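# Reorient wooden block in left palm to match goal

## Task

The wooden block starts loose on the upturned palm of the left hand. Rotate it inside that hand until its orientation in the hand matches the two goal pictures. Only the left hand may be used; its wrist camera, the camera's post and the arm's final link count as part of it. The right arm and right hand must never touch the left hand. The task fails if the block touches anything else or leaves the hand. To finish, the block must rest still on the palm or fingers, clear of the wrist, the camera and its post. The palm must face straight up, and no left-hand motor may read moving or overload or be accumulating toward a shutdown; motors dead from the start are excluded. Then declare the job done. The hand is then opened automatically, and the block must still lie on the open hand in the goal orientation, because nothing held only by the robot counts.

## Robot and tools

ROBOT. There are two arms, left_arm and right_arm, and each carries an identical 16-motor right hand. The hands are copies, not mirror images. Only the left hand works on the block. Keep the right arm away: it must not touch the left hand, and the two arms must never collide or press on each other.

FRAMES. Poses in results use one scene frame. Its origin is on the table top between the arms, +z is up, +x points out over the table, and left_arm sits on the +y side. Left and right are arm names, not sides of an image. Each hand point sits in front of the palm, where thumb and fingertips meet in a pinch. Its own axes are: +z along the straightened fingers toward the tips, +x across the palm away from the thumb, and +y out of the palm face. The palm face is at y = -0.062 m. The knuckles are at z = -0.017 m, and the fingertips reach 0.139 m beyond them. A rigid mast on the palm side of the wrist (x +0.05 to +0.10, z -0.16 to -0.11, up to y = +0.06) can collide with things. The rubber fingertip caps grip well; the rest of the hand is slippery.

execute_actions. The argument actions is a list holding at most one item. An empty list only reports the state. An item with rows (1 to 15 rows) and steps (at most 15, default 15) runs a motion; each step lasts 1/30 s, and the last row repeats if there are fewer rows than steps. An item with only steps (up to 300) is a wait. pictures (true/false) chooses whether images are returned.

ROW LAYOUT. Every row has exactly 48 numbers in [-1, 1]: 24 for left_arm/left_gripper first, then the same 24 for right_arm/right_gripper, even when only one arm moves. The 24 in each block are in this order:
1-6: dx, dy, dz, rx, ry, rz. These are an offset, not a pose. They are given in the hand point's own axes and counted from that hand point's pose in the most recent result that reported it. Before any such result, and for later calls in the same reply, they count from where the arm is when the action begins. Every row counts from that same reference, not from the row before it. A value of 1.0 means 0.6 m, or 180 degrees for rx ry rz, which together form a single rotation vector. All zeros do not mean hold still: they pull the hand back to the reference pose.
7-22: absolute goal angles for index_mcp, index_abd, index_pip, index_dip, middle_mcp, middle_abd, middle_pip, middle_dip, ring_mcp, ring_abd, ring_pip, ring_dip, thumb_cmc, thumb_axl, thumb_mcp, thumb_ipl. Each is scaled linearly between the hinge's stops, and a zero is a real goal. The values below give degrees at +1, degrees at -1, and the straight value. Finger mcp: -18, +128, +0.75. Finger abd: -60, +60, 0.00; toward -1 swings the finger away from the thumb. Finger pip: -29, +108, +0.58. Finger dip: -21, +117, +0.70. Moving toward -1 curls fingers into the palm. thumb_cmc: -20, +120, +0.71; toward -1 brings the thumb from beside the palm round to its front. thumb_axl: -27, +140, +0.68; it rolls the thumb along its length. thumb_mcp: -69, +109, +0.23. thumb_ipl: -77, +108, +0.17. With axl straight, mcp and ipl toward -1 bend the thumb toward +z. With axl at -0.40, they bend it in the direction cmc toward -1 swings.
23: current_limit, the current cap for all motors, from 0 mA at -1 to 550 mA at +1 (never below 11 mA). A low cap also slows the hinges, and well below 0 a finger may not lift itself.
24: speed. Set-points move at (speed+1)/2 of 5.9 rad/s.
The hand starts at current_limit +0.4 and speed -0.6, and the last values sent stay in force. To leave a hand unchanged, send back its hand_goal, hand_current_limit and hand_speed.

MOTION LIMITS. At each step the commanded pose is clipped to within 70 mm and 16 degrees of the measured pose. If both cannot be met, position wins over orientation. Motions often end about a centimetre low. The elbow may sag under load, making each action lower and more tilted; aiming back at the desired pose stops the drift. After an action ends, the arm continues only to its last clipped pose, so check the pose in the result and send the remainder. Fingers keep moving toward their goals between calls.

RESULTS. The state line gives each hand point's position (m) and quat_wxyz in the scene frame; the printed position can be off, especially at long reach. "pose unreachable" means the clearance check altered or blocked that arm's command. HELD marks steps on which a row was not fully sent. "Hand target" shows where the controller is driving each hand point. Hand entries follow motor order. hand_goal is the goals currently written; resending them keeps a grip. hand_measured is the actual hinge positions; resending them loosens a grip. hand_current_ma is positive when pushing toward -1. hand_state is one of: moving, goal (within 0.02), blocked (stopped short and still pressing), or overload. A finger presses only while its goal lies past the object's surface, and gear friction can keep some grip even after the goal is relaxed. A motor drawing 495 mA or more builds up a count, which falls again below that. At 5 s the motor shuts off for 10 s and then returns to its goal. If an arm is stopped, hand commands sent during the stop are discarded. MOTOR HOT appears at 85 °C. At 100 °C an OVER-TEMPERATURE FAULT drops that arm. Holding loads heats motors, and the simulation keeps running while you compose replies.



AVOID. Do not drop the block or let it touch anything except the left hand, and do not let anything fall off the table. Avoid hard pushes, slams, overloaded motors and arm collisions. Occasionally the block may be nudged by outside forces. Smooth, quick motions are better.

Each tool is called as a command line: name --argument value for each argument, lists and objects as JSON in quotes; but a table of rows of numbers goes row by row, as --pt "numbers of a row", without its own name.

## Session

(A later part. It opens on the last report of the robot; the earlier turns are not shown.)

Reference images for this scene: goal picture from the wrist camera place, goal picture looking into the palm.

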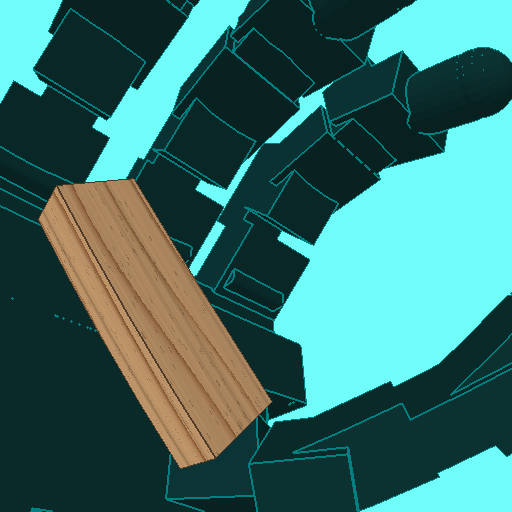

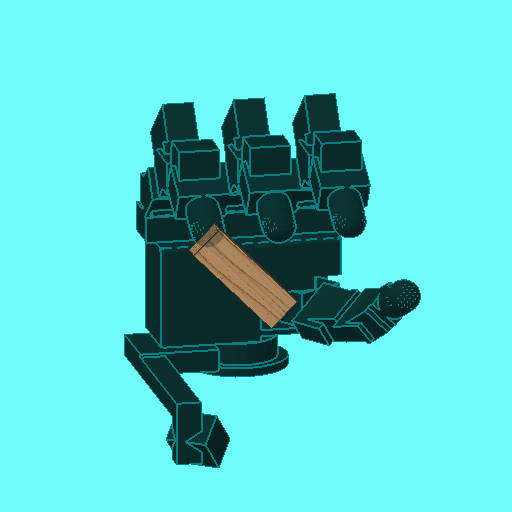

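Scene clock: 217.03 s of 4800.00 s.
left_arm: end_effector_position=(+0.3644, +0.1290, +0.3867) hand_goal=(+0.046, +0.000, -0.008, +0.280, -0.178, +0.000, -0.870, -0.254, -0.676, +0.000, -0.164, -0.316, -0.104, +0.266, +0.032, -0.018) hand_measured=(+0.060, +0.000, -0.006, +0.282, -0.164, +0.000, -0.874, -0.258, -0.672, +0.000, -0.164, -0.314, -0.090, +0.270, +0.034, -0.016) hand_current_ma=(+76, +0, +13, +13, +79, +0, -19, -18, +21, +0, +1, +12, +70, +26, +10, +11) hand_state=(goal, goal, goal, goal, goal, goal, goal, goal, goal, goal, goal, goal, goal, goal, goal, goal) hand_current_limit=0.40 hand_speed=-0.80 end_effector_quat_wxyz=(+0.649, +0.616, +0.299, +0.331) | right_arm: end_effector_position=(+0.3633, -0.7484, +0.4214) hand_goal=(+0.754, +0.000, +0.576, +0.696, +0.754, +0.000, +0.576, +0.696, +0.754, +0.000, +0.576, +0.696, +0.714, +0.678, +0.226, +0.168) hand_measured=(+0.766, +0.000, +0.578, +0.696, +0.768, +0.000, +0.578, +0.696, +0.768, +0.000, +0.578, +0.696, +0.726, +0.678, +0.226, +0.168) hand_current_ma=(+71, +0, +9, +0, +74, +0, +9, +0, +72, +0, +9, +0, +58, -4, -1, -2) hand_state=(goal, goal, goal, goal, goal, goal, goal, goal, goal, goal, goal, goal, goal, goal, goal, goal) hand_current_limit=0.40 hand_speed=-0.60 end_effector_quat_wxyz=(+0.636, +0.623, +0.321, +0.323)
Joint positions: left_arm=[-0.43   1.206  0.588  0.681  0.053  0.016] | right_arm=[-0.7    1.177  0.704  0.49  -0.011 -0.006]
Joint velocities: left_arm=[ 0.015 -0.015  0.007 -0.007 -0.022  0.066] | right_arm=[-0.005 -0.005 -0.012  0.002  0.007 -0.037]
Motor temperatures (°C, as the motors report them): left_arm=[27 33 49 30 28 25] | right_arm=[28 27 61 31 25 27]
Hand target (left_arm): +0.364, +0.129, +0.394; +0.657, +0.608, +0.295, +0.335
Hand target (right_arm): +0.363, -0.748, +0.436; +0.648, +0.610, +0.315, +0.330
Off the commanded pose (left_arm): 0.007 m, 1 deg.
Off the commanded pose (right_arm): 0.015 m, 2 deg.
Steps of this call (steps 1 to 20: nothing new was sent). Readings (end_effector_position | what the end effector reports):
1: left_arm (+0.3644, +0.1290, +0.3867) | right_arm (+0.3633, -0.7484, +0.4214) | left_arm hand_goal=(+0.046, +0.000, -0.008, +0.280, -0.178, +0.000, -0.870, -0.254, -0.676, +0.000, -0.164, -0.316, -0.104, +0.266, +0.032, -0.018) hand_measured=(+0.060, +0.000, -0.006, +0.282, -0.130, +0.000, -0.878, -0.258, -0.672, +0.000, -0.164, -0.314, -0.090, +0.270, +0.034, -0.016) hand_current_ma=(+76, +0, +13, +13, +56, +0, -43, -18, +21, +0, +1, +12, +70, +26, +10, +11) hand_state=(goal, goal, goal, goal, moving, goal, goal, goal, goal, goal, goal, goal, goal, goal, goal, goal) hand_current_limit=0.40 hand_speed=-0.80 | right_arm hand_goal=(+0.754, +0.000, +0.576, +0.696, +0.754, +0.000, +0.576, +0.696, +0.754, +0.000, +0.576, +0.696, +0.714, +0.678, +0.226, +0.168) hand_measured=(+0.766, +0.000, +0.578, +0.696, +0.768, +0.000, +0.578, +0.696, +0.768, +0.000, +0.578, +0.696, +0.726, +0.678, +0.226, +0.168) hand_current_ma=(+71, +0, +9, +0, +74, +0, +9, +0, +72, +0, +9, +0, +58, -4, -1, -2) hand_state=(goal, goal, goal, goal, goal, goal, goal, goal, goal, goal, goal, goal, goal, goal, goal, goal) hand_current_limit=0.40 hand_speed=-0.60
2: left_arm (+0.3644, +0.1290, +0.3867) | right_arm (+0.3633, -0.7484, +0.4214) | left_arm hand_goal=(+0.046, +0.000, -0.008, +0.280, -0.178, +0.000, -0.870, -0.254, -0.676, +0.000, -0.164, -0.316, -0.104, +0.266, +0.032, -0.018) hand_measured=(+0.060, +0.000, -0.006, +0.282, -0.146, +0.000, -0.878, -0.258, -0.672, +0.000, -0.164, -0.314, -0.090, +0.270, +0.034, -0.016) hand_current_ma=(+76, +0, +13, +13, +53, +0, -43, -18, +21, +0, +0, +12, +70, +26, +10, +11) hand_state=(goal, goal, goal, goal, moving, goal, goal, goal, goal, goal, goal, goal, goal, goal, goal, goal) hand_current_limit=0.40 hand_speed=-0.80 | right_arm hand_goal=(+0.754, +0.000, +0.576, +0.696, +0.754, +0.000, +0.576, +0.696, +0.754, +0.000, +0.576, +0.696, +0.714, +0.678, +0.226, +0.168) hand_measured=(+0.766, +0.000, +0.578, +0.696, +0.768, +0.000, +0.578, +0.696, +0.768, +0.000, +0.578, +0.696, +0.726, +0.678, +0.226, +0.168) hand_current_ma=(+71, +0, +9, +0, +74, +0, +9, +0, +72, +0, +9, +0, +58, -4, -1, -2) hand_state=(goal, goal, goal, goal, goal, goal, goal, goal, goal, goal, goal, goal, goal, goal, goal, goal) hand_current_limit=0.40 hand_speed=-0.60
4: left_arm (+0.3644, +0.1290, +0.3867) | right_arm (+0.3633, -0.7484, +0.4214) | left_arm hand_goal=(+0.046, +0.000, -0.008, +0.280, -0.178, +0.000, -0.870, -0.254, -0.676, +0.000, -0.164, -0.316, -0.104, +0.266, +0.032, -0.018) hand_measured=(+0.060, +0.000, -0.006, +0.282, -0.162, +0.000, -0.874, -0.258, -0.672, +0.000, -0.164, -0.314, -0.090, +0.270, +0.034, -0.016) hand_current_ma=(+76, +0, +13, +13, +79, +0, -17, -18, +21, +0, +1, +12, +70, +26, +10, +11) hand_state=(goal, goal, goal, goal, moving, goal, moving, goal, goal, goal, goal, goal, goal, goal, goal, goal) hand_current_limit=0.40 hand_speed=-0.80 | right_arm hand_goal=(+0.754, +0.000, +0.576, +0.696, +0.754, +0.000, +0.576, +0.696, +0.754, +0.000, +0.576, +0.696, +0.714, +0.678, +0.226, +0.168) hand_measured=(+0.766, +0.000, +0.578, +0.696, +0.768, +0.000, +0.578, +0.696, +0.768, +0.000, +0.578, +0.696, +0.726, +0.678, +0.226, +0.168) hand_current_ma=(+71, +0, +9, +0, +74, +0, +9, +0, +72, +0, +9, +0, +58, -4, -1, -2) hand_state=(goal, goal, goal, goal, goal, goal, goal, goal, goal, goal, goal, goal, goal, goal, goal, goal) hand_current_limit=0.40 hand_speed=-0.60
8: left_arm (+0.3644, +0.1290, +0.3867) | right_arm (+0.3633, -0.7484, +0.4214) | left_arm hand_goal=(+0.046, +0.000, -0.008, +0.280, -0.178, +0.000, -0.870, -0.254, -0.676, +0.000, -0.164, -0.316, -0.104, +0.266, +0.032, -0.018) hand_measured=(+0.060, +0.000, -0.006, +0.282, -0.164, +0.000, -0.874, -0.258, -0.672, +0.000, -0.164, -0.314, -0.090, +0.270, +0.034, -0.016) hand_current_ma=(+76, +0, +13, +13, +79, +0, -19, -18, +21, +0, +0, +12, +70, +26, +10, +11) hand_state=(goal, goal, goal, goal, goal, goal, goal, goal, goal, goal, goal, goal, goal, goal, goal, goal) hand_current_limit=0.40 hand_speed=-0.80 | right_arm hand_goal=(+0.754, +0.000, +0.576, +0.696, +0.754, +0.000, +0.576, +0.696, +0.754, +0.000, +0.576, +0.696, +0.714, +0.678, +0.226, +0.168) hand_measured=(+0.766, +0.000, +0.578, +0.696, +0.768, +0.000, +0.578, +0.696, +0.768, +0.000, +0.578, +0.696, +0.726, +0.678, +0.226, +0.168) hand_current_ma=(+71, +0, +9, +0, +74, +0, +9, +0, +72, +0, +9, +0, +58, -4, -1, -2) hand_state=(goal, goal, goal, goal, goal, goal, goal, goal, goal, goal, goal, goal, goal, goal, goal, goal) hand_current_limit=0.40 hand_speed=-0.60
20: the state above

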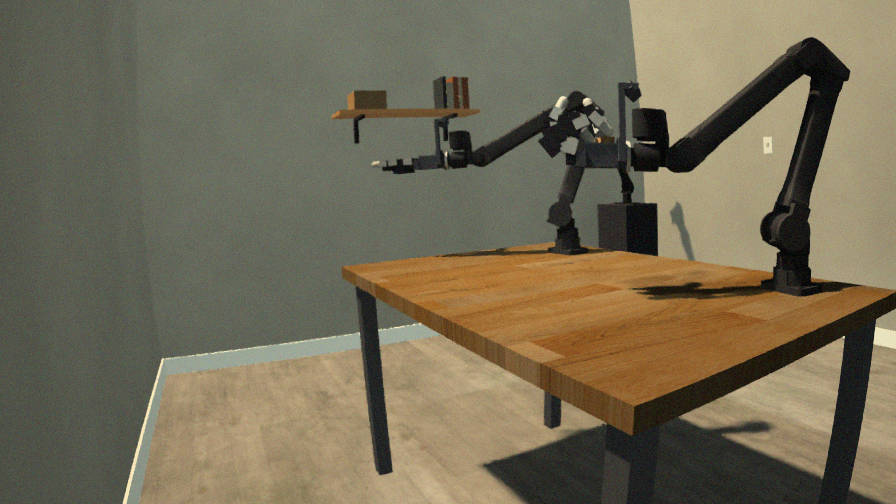

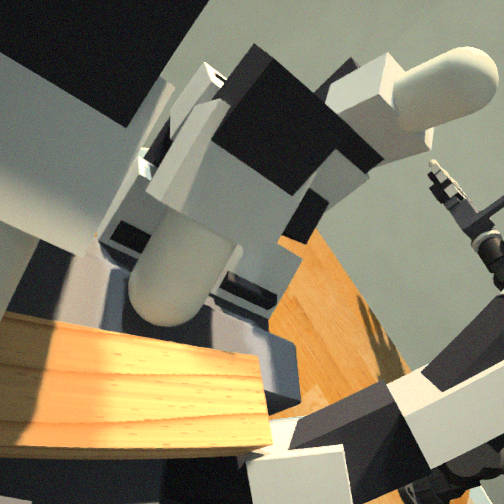

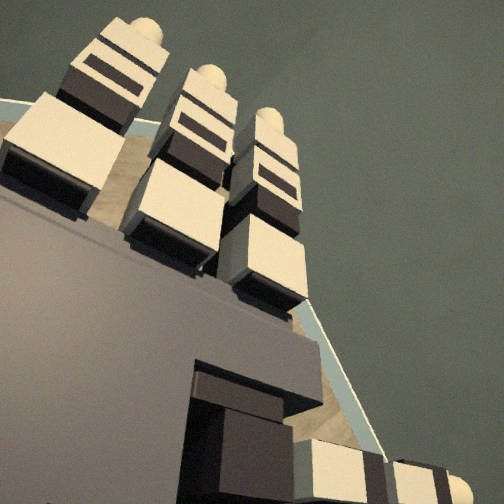

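execute_actions --actions '[{"rows": [[0,0.012,0,-0.008,0,0, 0.046,0,-0.008,0.28, -0.178,0,-0.87,-0.255, -0.660,0,-0.252,-0.248, -0.104,0.266,0.032,-0.018, 0.4,-0.85, 0,0.0243,0,-0.013,0,0, 0.754,0,0.576,0.696,0.754,0,0.576,0.696,0.754,0,0.576,0.696,0.714,0.678,0.226,0.168,0.4,-0.6]], "steps": 12}]' --pictures false

execute_actions --actions '[{"rows": [[0,0.012,0,-0.008,0,0, 0.046,0,-0.008,0.28, -0.178,0,-0.87,-0.255, -0.564,0,-0.380,-0.221, -0.104,0.266,0.032,-0.018, 0.4,-0.9, 0,0.0243,0,-0.013,0,0, 0.754,0,0.576,0.696,0.754,0,0.576,0.696,0.754,0,0.576,0.696,0.714,0.678,0.226,0.168,0.4,-0.6]], "steps": 15}]' --pictures false

execute_actions --actions '[{"rows": [[0,0.012,0,-0.008,0,0, 0.046,0,-0.008,0.28, -0.178,0,-0.87,-0.255, -0.474,0,-0.484,-0.213, -0.104,0.266,0.032,-0.018, 0.4,-0.9, 0,0.0243,0,-0.013,0,0, 0.754,0,0.576,0.696,0.754,0,0.576,0.696,0.754,0,0.576,0.696,0.714,0.678,0.226,0.168,0.4,-0.6]], "steps": 15}]' --pictures false

execute_actions --actions '[{"steps": 10}]'

zoom_image --camera "cam_low" --region '[535, 90, 655, 180]'

Scene clock: 262.13 s of 4800.00 s.
left_arm: end_effector_position=(+0.3644, +0.1290, +0.3867) hand_goal=(+0.046, +0.000, -0.008, +0.280, -0.178, +0.000, -0.870, -0.254, -0.660, +0.000, -0.252, -0.248, -0.104, +0.266, +0.032, -0.018) hand_measured=(+0.060, +0.000, -0.006, +0.282, -0.164, +0.000, -0.874, -0.258, -0.652, +0.000, -0.228, -0.244, -0.090, +0.270, +0.034, -0.016) hand_current_ma=(+76, +0, +13, +13, +79, +0, -19, -18, +50, +0, +141, +21, +70, +26, +10, +11) hand_state=(goal, goal, goal, goal, goal, goal, goal, goal, goal, goal, blocked, goal, goal, goal, goal, goal) hand_current_limit=0.40 hand_speed=-0.85 end_effector_quat_wxyz=(+0.649, +0.616, +0.299, +0.331) | right_arm: end_effector_position=(+0.3633, -0.7484, +0.4214) hand_goal=(+0.754, +0.000, +0.576, +0.696, +0.754, +0.000, +0.576, +0.696, +0.754, +0.000, +0.576, +0.696, +0.714, +0.678, +0.226, +0.168) hand_measured=(+0.766, +0.000, +0.578, +0.696, +0.768, +0.000, +0.578, +0.696, +0.768, +0.000, +0.578, +0.696, +0.726, +0.678, +0.226, +0.168) hand_current_ma=(+71, +0, +9, +0, +74, +0, +9, +0, +72, +0, +9, +0, +58, -4, -1, -2) hand_state=(goal, goal, goal, goal, goal, goal, goal, goal, goal, goal, goal, goal, goal, goal, goal, goal) hand_current_limit=0.40 hand_speed=-0.60 end_effector_quat_wxyz=(+0.636, +0.623, +0.321, +0.323)
Joint positions: left_arm=[-0.43   1.206  0.588  0.681  0.053  0.016] | right_arm=[-0.7    1.177  0.704  0.49  -0.011 -0.006]
Joint velocities: left_arm=[-0.024 -0.015 -0.032 -0.007 -0.037  0.022] | right_arm=[-0.005 -0.005 -0.002 -0.017 -0.007  0.037]
Motor temperatures (°C, as the motors report them): left_arm=[27 33 49 30 28 25] | right_arm=[28 27 61 31 25 27]
Hand target (left_arm): +0.364, +0.129, +0.394; +0.657, +0.608, +0.295, +0.335
Hand target (right_arm): +0.363, -0.748, +0.436; +0.648, +0.610, +0.315, +0.330
Off the commanded pose (left_arm): 0.007 m, 1 deg.
Off the commanded pose (right_arm): 0.015 m, 2 deg.
Steps of this call (steps 1 to 1341: nothing new was sent; steps 1342 to 1353: all 12 steps of this action). Readings (end_effector_position | what the end effector reports):
1342: left_arm (+0.3644, +0.1290, +0.3867) | right_arm (+0.3633, -0.7484, +0.4214) | left_arm hand_goal=(+0.046, +0.000, -0.008, +0.280, -0.178, +0.000, -0.870, -0.254, -0.660, +0.000, -0.252, -0.248, -0.104, +0.266, +0.032, -0.018) hand_measured=(+0.060, +0.000, -0.006, +0.282, -0.164, +0.000, -0.874, -0.258, -0.672, +0.000, -0.164, -0.314, -0.090, +0.270, +0.034, -0.016) hand_current_ma=(+76, +0, +13, +13, +79, +0, -19, -18, +21, +0, +1, +12, +70, +26, +10, +11) hand_state=(goal, goal, goal, goal, goal, goal, goal, goal, moving, goal, moving, moving, goal, goal, goal, goal) hand_current_limit=0.40 hand_speed=-0.85 | right_arm hand_goal=(+0.754, +0.000, +0.576, +0.696, +0.754, +0.000, +0.576, +0.696, +0.754, +0.000, +0.576, +0.696, +0.714, +0.678, +0.226, +0.168) hand_measured=(+0.766, +0.000, +0.578, +0.696, +0.768, +0.000, +0.578, +0.696, +0.768, +0.000, +0.578, +0.696, +0.726, +0.678, +0.226, +0.168) hand_current_ma=(+71, +0, +9, +0, +74, +0, +9, +0, +72, +0, +9, +0, +58, -4, -1, -2) hand_state=(goal, goal, goal, goal, goal, goal, goal, goal, goal, goal, goal, goal, goal, goal, goal, goal) hand_current_limit=0.40 hand_speed=-0.60
1343: left_arm (+0.3644, +0.1290, +0.3867) | right_arm (+0.3633, -0.7484, +0.4214) | left_arm hand_goal=(+0.046, +0.000, -0.008, +0.280, -0.178, +0.000, -0.870, -0.254, -0.660, +0.000, -0.252, -0.248, -0.104, +0.266, +0.032, -0.018) hand_measured=(+0.060, +0.000, -0.006, +0.282, -0.164, +0.000, -0.874, -0.258, -0.672, +0.000, -0.164, -0.314, -0.090, +0.270, +0.034, -0.016) hand_current_ma=(+76, +0, +13, +13, +79, +0, -19, -18, -7, +0, +38, -18, +70, +26, +10, +11) hand_state=(goal, goal, goal, goal, goal, goal, goal, goal, moving, goal, moving, moving, goal, goal, goal, goal) hand_current_limit=0.40 hand_speed=-0.85 | right_arm hand_goal=(+0.754, +0.000, +0.576, +0.696, +0.754, +0.000, +0.576, +0.696, +0.754, +0.000, +0.576, +0.696, +0.714, +0.678, +0.226, +0.168) hand_measured=(+0.766, +0.000, +0.578, +0.696, +0.768, +0.000, +0.578, +0.696, +0.768, +0.000, +0.578, +0.696, +0.726, +0.678, +0.226, +0.168) hand_current_ma=(+71, +0, +9, +0, +74, +0, +9, +0, +72, +0, +9, +0, +58, -4, -1, -2) hand_state=(goal, goal, goal, goal, goal, goal, goal, goal, goal, goal, goal, goal, goal, goal, goal, goal) hand_current_limit=0.40 hand_speed=-0.60
1345: left_arm (+0.3644, +0.1290, +0.3867) | right_arm (+0.3633, -0.7484, +0.4214) | left_arm hand_goal=(+0.046, +0.000, -0.008, +0.280, -0.178, +0.000, -0.870, -0.254, -0.660, +0.000, -0.252, -0.248, -0.104, +0.266, +0.032, -0.018) hand_measured=(+0.060, +0.000, -0.006, +0.282, -0.164, +0.000, -0.874, -0.258, -0.666, +0.000, -0.178, -0.300, -0.090, +0.270, +0.034, -0.016) hand_current_ma=(+76, +0, +13, +13, +79, +0, -19, -18, -10, +0, +39, -24, +70, +26, +10, +11) hand_state=(goal, goal, goal, goal, goal, goal, goal, goal, moving, goal, moving, moving, goal, goal, goal, goal) hand_current_limit=0.40 hand_speed=-0.85 | right_arm hand_goal=(+0.754, +0.000, +0.576, +0.696, +0.754, +0.000, +0.576, +0.696, +0.754, +0.000, +0.576, +0.696, +0.714, +0.678, +0.226, +0.168) hand_measured=(+0.766, +0.000, +0.578, +0.696, +0.768, +0.000, +0.578, +0.696, +0.768, +0.000, +0.578, +0.696, +0.726, +0.678, +0.226, +0.168) hand_current_ma=(+71, +0, +9, +0, +74, +0, +9, +0, +72, +0, +9, +0, +58, -4, -1, -2) hand_state=(goal, goal, goal, goal, goal, goal, goal, goal, goal, goal, goal, goal, goal, goal, goal, goal) hand_current_limit=0.40 hand_speed=-0.60
1349: left_arm (+0.3644, +0.1290, +0.3867) | right_arm (+0.3633, -0.7484, +0.4214) | left_arm hand_goal=(+0.046, +0.000, -0.008, +0.280, -0.178, +0.000, -0.870, -0.254, -0.660, +0.000, -0.252, -0.248, -0.104, +0.266, +0.032, -0.018) hand_measured=(+0.060, +0.000, -0.006, +0.282, -0.164, +0.000, -0.874, -0.258, -0.656, +0.000, -0.218, -0.254, -0.090, +0.270, +0.034, -0.016) hand_current_ma=(+76, +0, +13, +13, +79, +0, -19, -18, +43, +0, +118, +12, +70, +26, +10, +11) hand_state=(goal, goal, goal, goal, goal, goal, goal, goal, moving, goal, moving, moving, goal, goal, goal, goal) hand_current_limit=0.40 hand_speed=-0.85 | right_arm hand_goal=(+0.754, +0.000, +0.576, +0.696, +0.754, +0.000, +0.576, +0.696, +0.754, +0.000, +0.576, +0.696, +0.714, +0.678, +0.226, +0.168) hand_measured=(+0.766, +0.000, +0.578, +0.696, +0.768, +0.000, +0.578, +0.696, +0.768, +0.000, +0.578, +0.696, +0.726, +0.678, +0.226, +0.168) hand_current_ma=(+71, +0, +9, +0, +74, +0, +9, +0, +72, +0, +9, +0, +58, -4, -1, -2) hand_state=(goal, goal, goal, goal, goal, goal, goal, goal, goal, goal, goal, goal, goal, goal, goal, goal) hand_current_limit=0.40 hand_speed=-0.60
1353: the state above

Scene clock: 262.63 s of 4800.00 s.
left_arm: end_effector_position=(+0.3644, +0.1290, +0.3867) hand_goal=(+0.046, +0.000, -0.008, +0.280, -0.178, +0.000, -0.870, -0.254, -0.564, +0.000, -0.380, -0.220, -0.104, +0.266, +0.032, -0.018) hand_measured=(+0.060, +0.000, -0.006, +0.282, -0.164, +0.000, -0.874, -0.258, -0.566, +0.000, -0.344, -0.218, -0.090, +0.270, +0.034, -0.016) hand_current_ma=(+76, +0, +13, +13, +79, +0, -19, -18, +10, +0, +75, +9, +70, +26, +10, +11) hand_state=(goal, goal, goal, goal, goal, goal, goal, goal, moving, goal, moving, goal, goal, goal, goal, goal) hand_current_limit=0.40 hand_speed=-0.90 end_effector_quat_wxyz=(+0.649, +0.616, +0.299, +0.331) | right_arm: end_effector_position=(+0.3633, -0.7484, +0.4214) hand_goal=(+0.754, +0.000, +0.576, +0.696, +0.754, +0.000, +0.576, +0.696, +0.754, +0.000, +0.576, +0.696, +0.714, +0.678, +0.226, +0.168) hand_measured=(+0.766, +0.000, +0.578, +0.696, +0.768, +0.000, +0.578, +0.696, +0.768, +0.000, +0.578, +0.696, +0.726, +0.678, +0.226, +0.168) hand_current_ma=(+71, +0, +9, +0, +74, +0, +9, +0, +72, +0, +9, +0, +58, -4, -1, -2) hand_state=(goal, goal, goal, goal, goal, goal, goal, goal, goal, goal, goal, goal, goal, goal, goal, goal) hand_current_limit=0.40 hand_speed=-0.60 end_effector_quat_wxyz=(+0.636, +0.623, +0.321, +0.323)
Joint positions: left_arm=[-0.43   1.206  0.588  0.681  0.053  0.016] | right_arm=[-0.7    1.177  0.704  0.49  -0.011 -0.006]
Joint velocities: left_arm=[-0.005 -0.005 -0.007  0.007 -0.022 -0.007] | right_arm=[-0.005  0.005  0.012 -0.007 -0.051 -0.037]
Motor temperatures (°C, as the motors report them): left_arm=[27 33 49 30 28 25] | right_arm=[28 27 61 31 25 27]
Hand target (left_arm): +0.364, +0.129, +0.394; +0.657, +0.608, +0.295, +0.335
Hand target (right_arm): +0.363, -0.748, +0.436; +0.648, +0.610, +0.315, +0.330
Off the commanded pose (left_arm): 0.007 m, 1 deg.
Off the commanded pose (right_arm): 0.015 m, 2 deg.
Steps of this call (steps 1 to 15: all 15 steps of this action). Readings (end_effector_position | what the end effector reports):
1: left_arm (+0.3644, +0.1290, +0.3867) | right_arm (+0.3633, -0.7484, +0.4214) | left_arm hand_goal=(+0.046, +0.000, -0.008, +0.280, -0.178, +0.000, -0.870, -0.254, -0.564, +0.000, -0.380, -0.220, -0.104, +0.266, +0.032, -0.018) hand_measured=(+0.060, +0.000, -0.006, +0.282, -0.164, +0.000, -0.874, -0.258, -0.652, +0.000, -0.228, -0.244, -0.090, +0.270, +0.034, -0.016) hand_current_ma=(+76, +0, +13, +13, +79, +0, -19, -18, +50, +0, +141, +21, +70, +26, +10, +11) hand_state=(goal, goal, goal, goal, goal, goal, goal, goal, moving, goal, moving, moving, goal, goal, goal, goal) hand_current_limit=0.40 hand_speed=-0.90 | right_arm hand_goal=(+0.754, +0.000, +0.576, +0.696, +0.754, +0.000, +0.576, +0.696, +0.754, +0.000, +0.576, +0.696, +0.714, +0.678, +0.226, +0.168) hand_measured=(+0.766, +0.000, +0.578, +0.696, +0.768, +0.000, +0.578, +0.696, +0.768, +0.000, +0.578, +0.696, +0.726, +0.678, +0.226, +0.168) hand_current_ma=(+71, +0, +9, +0, +74, +0, +9, +0, +72, +0, +9, +0, +58, -4, -1, -2) hand_state=(goal, goal, goal, goal, goal, goal, goal, goal, goal, goal, goal, goal, goal, goal, goal, goal) hand_current_limit=0.40 hand_speed=-0.60
2: left_arm (+0.3644, +0.1290, +0.3867) | right_arm (+0.3633, -0.7484, +0.4214) | left_arm hand_goal=(+0.046, +0.000, -0.008, +0.280, -0.178, +0.000, -0.870, -0.254, -0.564, +0.000, -0.380, -0.220, -0.104, +0.266, +0.032, -0.018) hand_measured=(+0.060, +0.000, -0.006, +0.282, -0.164, +0.000, -0.874, -0.258, -0.652, +0.000, -0.228, -0.244, -0.090, +0.270, +0.034, -0.016) hand_current_ma=(+76, +0, +13, +13, +79, +0, -19, -18, +35, +0, +156, +6, +70, +26, +10, +11) hand_state=(goal, goal, goal, goal, goal, goal, goal, goal, moving, goal, moving, moving, goal, goal, goal, goal) hand_current_limit=0.40 hand_speed=-0.90 | right_arm hand_goal=(+0.754, +0.000, +0.576, +0.696, +0.754, +0.000, +0.576, +0.696, +0.754, +0.000, +0.576, +0.696, +0.714, +0.678, +0.226, +0.168) hand_measured=(+0.766, +0.000, +0.578, +0.696, +0.768, +0.000, +0.578, +0.696, +0.768, +0.000, +0.578, +0.696, +0.726, +0.678, +0.226, +0.168) hand_current_ma=(+71, +0, +9, +0, +74, +0, +9, +0, +72, +0, +9, +0, +58, -4, -1, -2) hand_state=(goal, goal, goal, goal, goal, goal, goal, goal, goal, goal, goal, goal, goal, goal, goal, goal) hand_current_limit=0.40 hand_speed=-0.60
4: left_arm (+0.3644, +0.1290, +0.3867) | right_arm (+0.3633, -0.7484, +0.4214) | left_arm hand_goal=(+0.046, +0.000, -0.008, +0.280, -0.178, +0.000, -0.870, -0.254, -0.564, +0.000, -0.380, -0.220, -0.104, +0.266, +0.032, -0.018) hand_measured=(+0.060, +0.000, -0.006, +0.282, -0.164, +0.000, -0.874, -0.258, -0.642, +0.000, -0.244, -0.234, -0.090, +0.270, +0.034, -0.016) hand_current_ma=(+76, +0, +13, +13, +79, +0, -19, -18, +15, +0, +119, +6, +70, +26, +10, +11) hand_state=(goal, goal, goal, goal, goal, goal, goal, goal, moving, goal, moving, moving, goal, goal, goal, goal) hand_current_limit=0.40 hand_speed=-0.90 | right_arm hand_goal=(+0.754, +0.000, +0.576, +0.696, +0.754, +0.000, +0.576, +0.696, +0.754, +0.000, +0.576, +0.696, +0.714, +0.678, +0.226, +0.168) hand_measured=(+0.766, +0.000, +0.578, +0.696, +0.768, +0.000, +0.578, +0.696, +0.768, +0.000, +0.578, +0.696, +0.726, +0.678, +0.226, +0.168) hand_current_ma=(+71, +0, +9, +0, +74, +0, +9, +0, +72, +0, +9, +0, +58, -4, -1, -2) hand_state=(goal, goal, goal, goal, goal, goal, goal, goal, goal, goal, goal, goal, goal, goal, goal, goal) hand_current_limit=0.40 hand_speed=-0.60
8: left_arm (+0.3644, +0.1290, +0.3867) | right_arm (+0.3633, -0.7484, +0.4214) | left_arm hand_goal=(+0.046, +0.000, -0.008, +0.280, -0.178, +0.000, -0.870, -0.254, -0.564, +0.000, -0.380, -0.220, -0.104, +0.266, +0.032, -0.018) hand_measured=(+0.060, +0.000, -0.006, +0.282, -0.164, +0.000, -0.874, -0.258, -0.616, +0.000, -0.282, -0.218, -0.090, +0.270, +0.034, -0.016) hand_current_ma=(+76, +0, +13, +13, +79, +0, -19, -18, +1, +0, +87, +9, +70, +26, +10, +11) hand_state=(goal, goal, goal, goal, goal, goal, goal, goal, moving, goal, moving, goal, goal, goal, goal, goal) hand_current_limit=0.40 hand_speed=-0.90 | right_arm hand_goal=(+0.754, +0.000, +0.576, +0.696, +0.754, +0.000, +0.576, +0.696, +0.754, +0.000, +0.576, +0.696, +0.714, +0.678, +0.226, +0.168) hand_measured=(+0.766, +0.000, +0.578, +0.696, +0.768, +0.000, +0.578, +0.696, +0.768, +0.000, +0.578, +0.696, +0.726, +0.678, +0.226, +0.168) hand_current_ma=(+71, +0, +9, +0, +74, +0, +9, +0, +72, +0, +9, +0, +58, -4, -1, -2) hand_state=(goal, goal, goal, goal, goal, goal, goal, goal, goal, goal, goal, goal, goal, goal, goal, goal) hand_current_limit=0.40 hand_speed=-0.60
15: the state above

Scene clock: 263.13 s of 4800.00 s.
left_arm: end_effector_position=(+0.3644, +0.1290, +0.3867) hand_goal=(+0.046, +0.000, -0.008, +0.280, -0.178, +0.000, -0.870, -0.254, -0.474, +0.000, -0.484, -0.212, -0.104, +0.266, +0.032, -0.018) hand_measured=(+0.060, +0.000, -0.006, +0.282, -0.164, +0.000, -0.874, -0.258, -0.474, +0.000, -0.470, -0.210, -0.090, +0.270, +0.034, -0.016) hand_current_ma=(+76, +0, +13, +13, +79, +0, -19, -18, +13, +0, +66, +7, +70, +26, +10, +11) hand_state=(goal, goal, goal, goal, goal, goal, goal, goal, moving, goal, moving, goal, goal, goal, goal, goal) hand_current_limit=0.40 hand_speed=-0.90 end_effector_quat_wxyz=(+0.649, +0.616, +0.299, +0.331) | right_arm: end_effector_position=(+0.3633, -0.7484, +0.4214) hand_goal=(+0.754, +0.000, +0.576, +0.696, +0.754, +0.000, +0.576, +0.696, +0.754, +0.000, +0.576, +0.696, +0.714, +0.678, +0.226, +0.168) hand_measured=(+0.766, +0.000, +0.578, +0.696, +0.768, +0.000, +0.578, +0.696, +0.768, +0.000, +0.578, +0.696, +0.726, +0.678, +0.226, +0.168) hand_current_ma=(+71, +0, +9, +0, +74, +0, +9, +0, +72, +0, +9, +0, +58, -4, -1, -2) hand_state=(goal, goal, goal, goal, goal, goal, goal, goal, goal, goal, goal, goal, goal, goal, goal, goal) hand_current_limit=0.40 hand_speed=-0.60 end_effector_quat_wxyz=(+0.636, +0.623, +0.321, +0.323)
Joint positions: left_arm=[-0.43   1.206  0.588  0.681  0.053  0.016] | right_arm=[-0.7    1.177  0.704  0.49  -0.011 -0.006]
Joint velocities: left_arm=[-0.015 -0.005 -0.002 -0.007 -0.037  0.007] | right_arm=[-0.005  0.005  0.017 -0.002  0.007  0.022]
Motor temperatures (°C, as the motors report them): left_arm=[27 33 49 30 28 25] | right_arm=[28 27 61 31 25 27]
Hand target (left_arm): +0.364, +0.129, +0.394; +0.657, +0.608, +0.295, +0.335
Hand target (right_arm): +0.363, -0.748, +0.436; +0.648, +0.610, +0.315, +0.330
Off the commanded pose (left_arm): 0.007 m, 1 deg.
Off the commanded pose (right_arm): 0.015 m, 2 deg.
Steps of this call (steps 1 to 15: all 15 steps of this action). Readings (end_effector_position | what the end effector reports):
1: left_arm (+0.3644, +0.1290, +0.3867) | right_arm (+0.3633, -0.7484, +0.4214) | left_arm hand_goal=(+0.046, +0.000, -0.008, +0.280, -0.178, +0.000, -0.870, -0.254, -0.474, +0.000, -0.484, -0.212, -0.104, +0.266, +0.032, -0.018) hand_measured=(+0.060, +0.000, -0.006, +0.282, -0.164, +0.000, -0.874, -0.258, -0.564, +0.000, -0.350, -0.218, -0.090, +0.270, +0.034, -0.016) hand_current_ma=(+76, +0, +13, +13, +79, +0, -19, -18, +22, +0, +104, +12, +70, +26, +10, +11) hand_state=(goal, goal, goal, goal, goal, goal, goal, goal, moving, goal, moving, moving, goal, goal, goal, goal) hand_current_limit=0.40 hand_speed=-0.90 | right_arm hand_goal=(+0.754, +0.000, +0.576, +0.696, +0.754, +0.000, +0.576, +0.696, +0.754, +0.000, +0.576, +0.696, +0.714, +0.678, +0.226, +0.168) hand_measured=(+0.766, +0.000, +0.578, +0.696, +0.768, +0.000, +0.578, +0.696, +0.768, +0.000, +0.578, +0.696, +0.726, +0.678, +0.226, +0.168) hand_current_ma=(+71, +0, +9, +0, +74, +0, +9, +0, +72, +0, +9, +0, +58, -4, -1, -2) hand_state=(goal, goal, goal, goal, goal, goal, goal, goal, goal, goal, goal, goal, goal, goal, goal, goal) hand_current_limit=0.40 hand_speed=-0.60
2: left_arm (+0.3644, +0.1290, +0.3867) | right_arm (+0.3633, -0.7484, +0.4214) | left_arm hand_goal=(+0.046, +0.000, -0.008, +0.280, -0.178, +0.000, -0.870, -0.254, -0.474, +0.000, -0.484, -0.212, -0.104, +0.266, +0.032, -0.018) hand_measured=(+0.060, +0.000, -0.006, +0.282, -0.164, +0.000, -0.874, -0.258, -0.560, +0.000, -0.356, -0.218, -0.090, +0.270, +0.034, -0.016) hand_current_ma=(+76, +0, +13, +13, +79, +0, -19, -18, +18, +0, +127, +2, +70, +26, +10, +11) hand_state=(goal, goal, goal, goal, goal, goal, goal, goal, moving, goal, moving, moving, goal, goal, goal, goal) hand_current_limit=0.40 hand_speed=-0.90 | right_arm hand_goal=(+0.754, +0.000, +0.576, +0.696, +0.754, +0.000, +0.576, +0.696, +0.754, +0.000, +0.576, +0.696, +0.714, +0.678, +0.226, +0.168) hand_measured=(+0.766, +0.000, +0.578, +0.696, +0.768, +0.000, +0.578, +0.696, +0.768, +0.000, +0.578, +0.696, +0.726, +0.678, +0.226, +0.168) hand_current_ma=(+71, +0, +9, +0, +74, +0, +9, +0, +72, +0, +9, +0, +58, -4, -1, -2) hand_state=(goal, goal, goal, goal, goal, goal, goal, goal, goal, goal, goal, goal, goal, goal, goal, goal) hand_current_limit=0.40 hand_speed=-0.60
4: left_arm (+0.3644, +0.1290, +0.3867) | right_arm (+0.3633, -0.7484, +0.4214) | left_arm hand_goal=(+0.046, +0.000, -0.008, +0.280, -0.178, +0.000, -0.870, -0.254, -0.474, +0.000, -0.484, -0.212, -0.104, +0.266, +0.032, -0.018) hand_measured=(+0.060, +0.000, -0.006, +0.282, -0.164, +0.000, -0.874, -0.258, -0.550, +0.000, -0.372, -0.212, -0.090, +0.270, +0.034, -0.016) hand_current_ma=(+76, +0, +13, +13, +79, +0, -19, -18, +6, +0, +92, +10, +70, +26, +10, +11) hand_state=(goal, goal, goal, goal, goal, goal, goal, goal, moving, goal, moving, moving, goal, goal, goal, goal) hand_current_limit=0.40 hand_speed=-0.90 | right_arm hand_goal=(+0.754, +0.000, +0.576, +0.696, +0.754, +0.000, +0.576, +0.696, +0.754, +0.000, +0.576, +0.696, +0.714, +0.678, +0.226, +0.168) hand_measured=(+0.766, +0.000, +0.578, +0.696, +0.768, +0.000, +0.578, +0.696, +0.768, +0.000, +0.578, +0.696, +0.726, +0.678, +0.226, +0.168) hand_current_ma=(+71, +0, +9, +0, +74, +0, +9, +0, +72, +0, +9, +0, +58, -4, -1, -2) hand_state=(goal, goal, goal, goal, goal, goal, goal, goal, goal, goal, goal, goal, goal, goal, goal, goal) hand_current_limit=0.40 hand_speed=-0.60
8: left_arm (+0.3644, +0.1290, +0.3867) | right_arm (+0.3633, -0.7484, +0.4214) | left_arm hand_goal=(+0.046, +0.000, -0.008, +0.280, -0.178, +0.000, -0.870, -0.254, -0.474, +0.000, -0.484, -0.212, -0.104, +0.266, +0.032, -0.018) hand_measured=(+0.060, +0.000, -0.006, +0.282, -0.164, +0.000, -0.874, -0.258, -0.522, +0.000, -0.410, -0.210, -0.090, +0.270, +0.034, -0.016) hand_current_ma=(+76, +0, +13, +13, +79, +0, -19, -18, -9, +0, +62, +7, +70, +26, +10, +11) hand_state=(goal, goal, goal, goal, goal, goal, goal, goal, moving, goal, moving, goal, goal, goal, goal, goal) hand_current_limit=0.40 hand_speed=-0.90 | right_arm hand_goal=(+0.754, +0.000, +0.576, +0.696, +0.754, +0.000, +0.576, +0.696, +0.754, +0.000, +0.576, +0.696, +0.714, +0.678, +0.226, +0.168) hand_measured=(+0.766, +0.000, +0.578, +0.696, +0.768, +0.000, +0.578, +0.696, +0.768, +0.000, +0.578, +0.696, +0.726, +0.678, +0.226, +0.168) hand_current_ma=(+71, +0, +9, +0, +74, +0, +9, +0, +72, +0, +9, +0, +58, -4, -1, -2) hand_state=(goal, goal, goal, goal, goal, goal, goal, goal, goal, goal, goal, goal, goal, goal, goal, goal) hand_current_limit=0.40 hand_speed=-0.60
15: the state above

Scene clock: 263.47 s of 4800.00 s.
left_arm: end_effector_position=(+0.3644, +0.1290, +0.3867) hand_goal=(+0.046, +0.000, -0.008, +0.280, -0.178, +0.000, -0.870, -0.254, -0.474, +0.000, -0.484, -0.212, -0.104, +0.266, +0.032, -0.018) hand_measured=(+0.060, +0.000, -0.006, +0.282, -0.164, +0.000, -0.874, -0.258, -0.472, +0.000, -0.472, -0.210, -0.090, +0.270, +0.034, -0.016) hand_current_ma=(+76, +0, +13, +13, +79, +0, -19, -18, +10, +0, +71, +7, +70, +26, +10, +11) hand_state=(goal, goal, goal, goal, goal, goal, goal, goal, goal, goal, goal, goal, goal, goal, goal, goal) hand_current_limit=0.40 hand_speed=-0.90 end_effector_quat_wxyz=(+0.649, +0.616, +0.299, +0.331) | right_arm: end_effector_position=(+0.3633, -0.7484, +0.4214) hand_goal=(+0.754, +0.000, +0.576, +0.696, +0.754, +0.000, +0.576, +0.696, +0.754, +0.000, +0.576, +0.696, +0.714, +0.678, +0.226, +0.168) hand_measured=(+0.766, +0.000, +0.578, +0.696, +0.768, +0.000, +0.578, +0.696, +0.768, +0.000, +0.578, +0.696, +0.726, +0.678, +0.226, +0.168) hand_current_ma=(+71, +0, +9, +0, +74, +0, +9, +0, +72, +0, +9, +0, +58, -4, -1, -2) hand_state=(goal, goal, goal, goal, goal, goal, goal, goal, goal, goal, goal, goal, goal, goal, goal, goal) hand_current_limit=0.40 hand_speed=-0.60 end_effector_quat_wxyz=(+0.636, +0.623, +0.321, +0.323)
Joint positions: left_arm=[-0.43   1.206  0.588  0.681  0.053  0.016] | right_arm=[-0.7    1.177  0.704  0.49  -0.011 -0.006]
Joint velocities: left_arm=[-0.005 -0.015 -0.012 -0.002 -0.007 -0.037] | right_arm=[-0.005  0.005 -0.017  0.012  0.037 -0.007]
Motor temperatures (°C, as the motors report them): left_arm=[27 33 49 30 28 25] | right_arm=[28 27 61 31 25 27]
Hand target (left_arm): +0.364, +0.129, +0.394; +0.657, +0.608, +0.295, +0.335
Hand target (right_arm): +0.363, -0.748, +0.436; +0.648, +0.610, +0.315, +0.330
Off the commanded pose (left_arm): 0.007 m, 1 deg.
Off the commanded pose (right_arm): 0.015 m, 2 deg.
Steps of this call (steps 1 to 10: nothing new was sent). Readings (end_effector_position | what the end effector reports):
1: left_arm (+0.3644, +0.1290, +0.3867) | right_arm (+0.3633, -0.7484, +0.4214) | left_arm hand_goal=(+0.046, +0.000, -0.008, +0.280, -0.178, +0.000, -0.870, -0.254, -0.474, +0.000, -0.484, -0.212, -0.104, +0.266, +0.032, -0.018) hand_measured=(+0.060, +0.000, -0.006, +0.282, -0.164, +0.000, -0.874, -0.258, -0.472, +0.000, -0.472, -0.210, -0.090, +0.270, +0.034, -0.016) hand_current_ma=(+76, +0, +13, +13, +79, +0, -19, -18, +14, +0, +70, +7, +70, +26, +10, +11) hand_state=(goal, goal, goal, goal, goal, goal, goal, goal, moving, goal, moving, goal, goal, goal, goal, goal) hand_current_limit=0.40 hand_speed=-0.90 | right_arm hand_goal=(+0.754, +0.000, +0.576, +0.696, +0.754, +0.000, +0.576, +0.696, +0.754, +0.000, +0.576, +0.696, +0.714, +0.678, +0.226, +0.168) hand_measured=(+0.766, +0.000, +0.578, +0.696, +0.768, +0.000, +0.578, +0.696, +0.768, +0.000, +0.578, +0.696, +0.726, +0.678, +0.226, +0.168) hand_current_ma=(+71, +0, +9, +0, +74, +0, +9, +0, +72, +0, +9, +0, +58, -4, -1, -2) hand_state=(goal, goal, goal, goal, goal, goal, goal, goal, goal, goal, goal, goal, goal, goal, goal, goal) hand_current_limit=0.40 hand_speed=-0.60
2: left_arm (+0.3644, +0.1290, +0.3867) | right_arm (+0.3633, -0.7484, +0.4214) | left_arm hand_goal=(+0.046, +0.000, -0.008, +0.280, -0.178, +0.000, -0.870, -0.254, -0.474, +0.000, -0.484, -0.212, -0.104, +0.266, +0.032, -0.018) hand_measured=(+0.060, +0.000, -0.006, +0.282, -0.164, +0.000, -0.874, -0.258, -0.472, +0.000, -0.472, -0.210, -0.090, +0.270, +0.034, -0.016) hand_current_ma=(+76, +0, +13, +13, +79, +0, -19, -18, +12, +0, +71, +7, +70, +26, +10, +11) hand_state=(goal, goal, goal, goal, goal, goal, goal, goal, moving, goal, moving, goal, goal, goal, goal, goal) hand_current_limit=0.40 hand_speed=-0.90 | right_arm hand_goal=(+0.754, +0.000, +0.576, +0.696, +0.754, +0.000, +0.576, +0.696, +0.754, +0.000, +0.576, +0.696, +0.714, +0.678, +0.226, +0.168) hand_measured=(+0.766, +0.000, +0.578, +0.696, +0.768, +0.000, +0.578, +0.696, +0.768, +0.000, +0.578, +0.696, +0.726, +0.678, +0.226, +0.168) hand_current_ma=(+71, +0, +9, +0, +74, +0, +9, +0, +72, +0, +9, +0, +58, -4, -1, -2) hand_state=(goal, goal, goal, goal, goal, goal, goal, goal, goal, goal, goal, goal, goal, goal, goal, goal) hand_current_limit=0.40 hand_speed=-0.60
4: left_arm (+0.3644, +0.1290, +0.3867) | right_arm (+0.3633, -0.7484, +0.4214) | left_arm hand_goal=(+0.046, +0.000, -0.008, +0.280, -0.178, +0.000, -0.870, -0.254, -0.474, +0.000, -0.484, -0.212, -0.104, +0.266, +0.032, -0.018) hand_measured=(+0.060, +0.000, -0.006, +0.282, -0.164, +0.000, -0.874, -0.258, -0.472, +0.000, -0.472, -0.210, -0.090, +0.270, +0.034, -0.016) hand_current_ma=(+76, +0, +13, +13, +79, +0, -19, -18, +10, +0, +71, +7, +70, +26, +10, +11) hand_state=(goal, goal, goal, goal, goal, goal, goal, goal, goal, goal, goal, goal, goal, goal, goal, goal) hand_current_limit=0.40 hand_speed=-0.90 | right_arm hand_goal=(+0.754, +0.000, +0.576, +0.696, +0.754, +0.000, +0.576, +0.696, +0.754, +0.000, +0.576, +0.696, +0.714, +0.678, +0.226, +0.168) hand_measured=(+0.766, +0.000, +0.578, +0.696, +0.768, +0.000, +0.578, +0.696, +0.768, +0.000, +0.578, +0.696, +0.726, +0.678, +0.226, +0.168) hand_current_ma=(+71, +0, +9, +0, +74, +0, +9, +0, +72, +0, +9, +0, +58, -4, -1, -2) hand_state=(goal, goal, goal, goal, goal, goal, goal, goal, goal, goal, goal, goal, goal, goal, goal, goal) hand_current_limit=0.40 hand_speed=-0.60
8: left_arm (+0.3644, +0.1290, +0.3867) | right_arm (+0.3633, -0.7484, +0.4214) | left_arm hand_goal=(+0.046, +0.000, -0.008, +0.280, -0.178, +0.000, -0.870, -0.254, -0.474, +0.000, -0.484, -0.212, -0.104, +0.266, +0.032, -0.018) hand_measured=(+0.060, +0.000, -0.006, +0.282, -0.164, +0.000, -0.874, -0.258, -0.472, +0.000, -0.472, -0.210, -0.090, +0.270, +0.034, -0.016) hand_current_ma=(+76, +0, +13, +13, +79, +0, -19, -18, +10, +0, +71, +7, +70, +26, +10, +11) hand_state=(goal, goal, goal, goal, goal, goal, goal, goal, goal, goal, goal, goal, goal, goal, goal, goal) hand_current_limit=0.40 hand_speed=-0.90 | right_arm hand_goal=(+0.754, +0.000, +0.576, +0.696, +0.754, +0.000, +0.576, +0.696, +0.754, +0.000, +0.576, +0.696, +0.714, +0.678, +0.226, +0.168) hand_measured=(+0.766, +0.000, +0.578, +0.696, +0.768, +0.000, +0.578, +0.696, +0.768, +0.000, +0.578, +0.696, +0.726, +0.678, +0.226, +0.168) hand_current_ma=(+71, +0, +9, +0, +74, +0, +9, +0, +72, +0, +9, +0, +58, -4, -1, -2) hand_state=(goal, goal, goal, goal, goal, goal, goal, goal, goal, goal, goal, goal, goal, goal, goal, goal) hand_current_limit=0.40 hand_speed=-0.60
10: the state above

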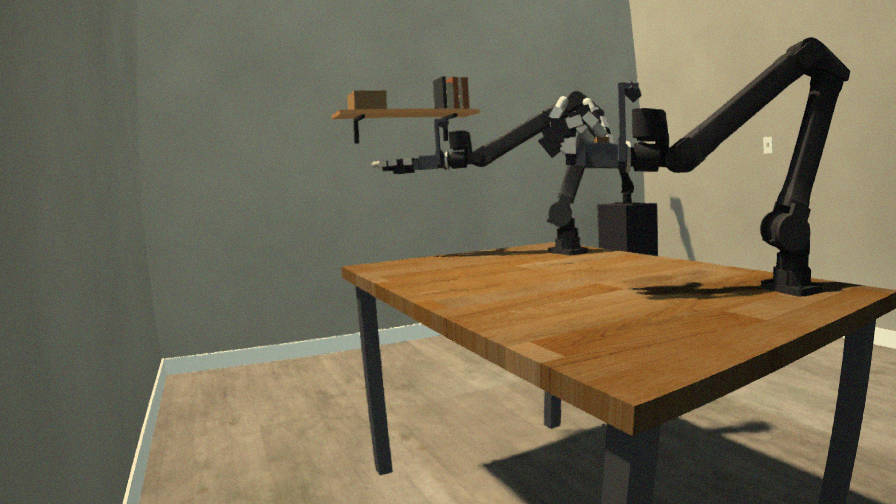

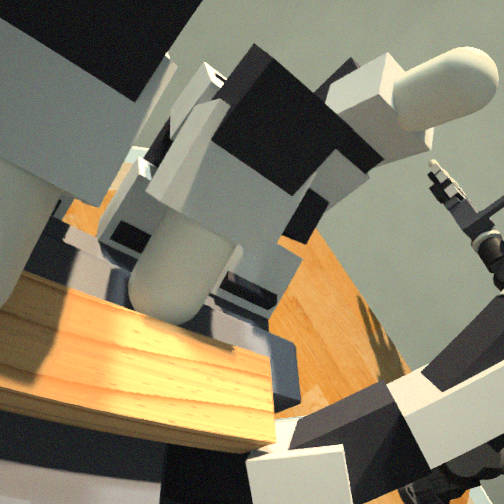

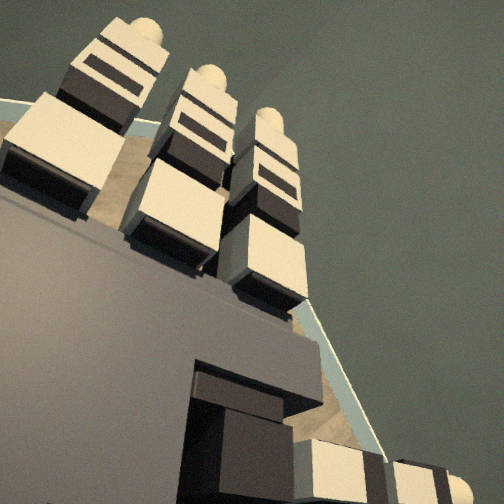

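Region (535, 90, 655, 180) of cam_low's 896x504 image, scaled by 4.200, with more detail than that image has; it fills the top 378 rows of this view, and the rest is white.

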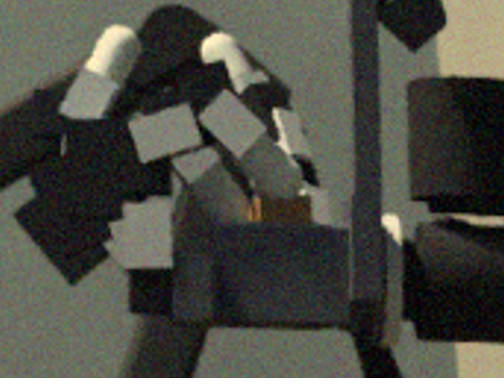

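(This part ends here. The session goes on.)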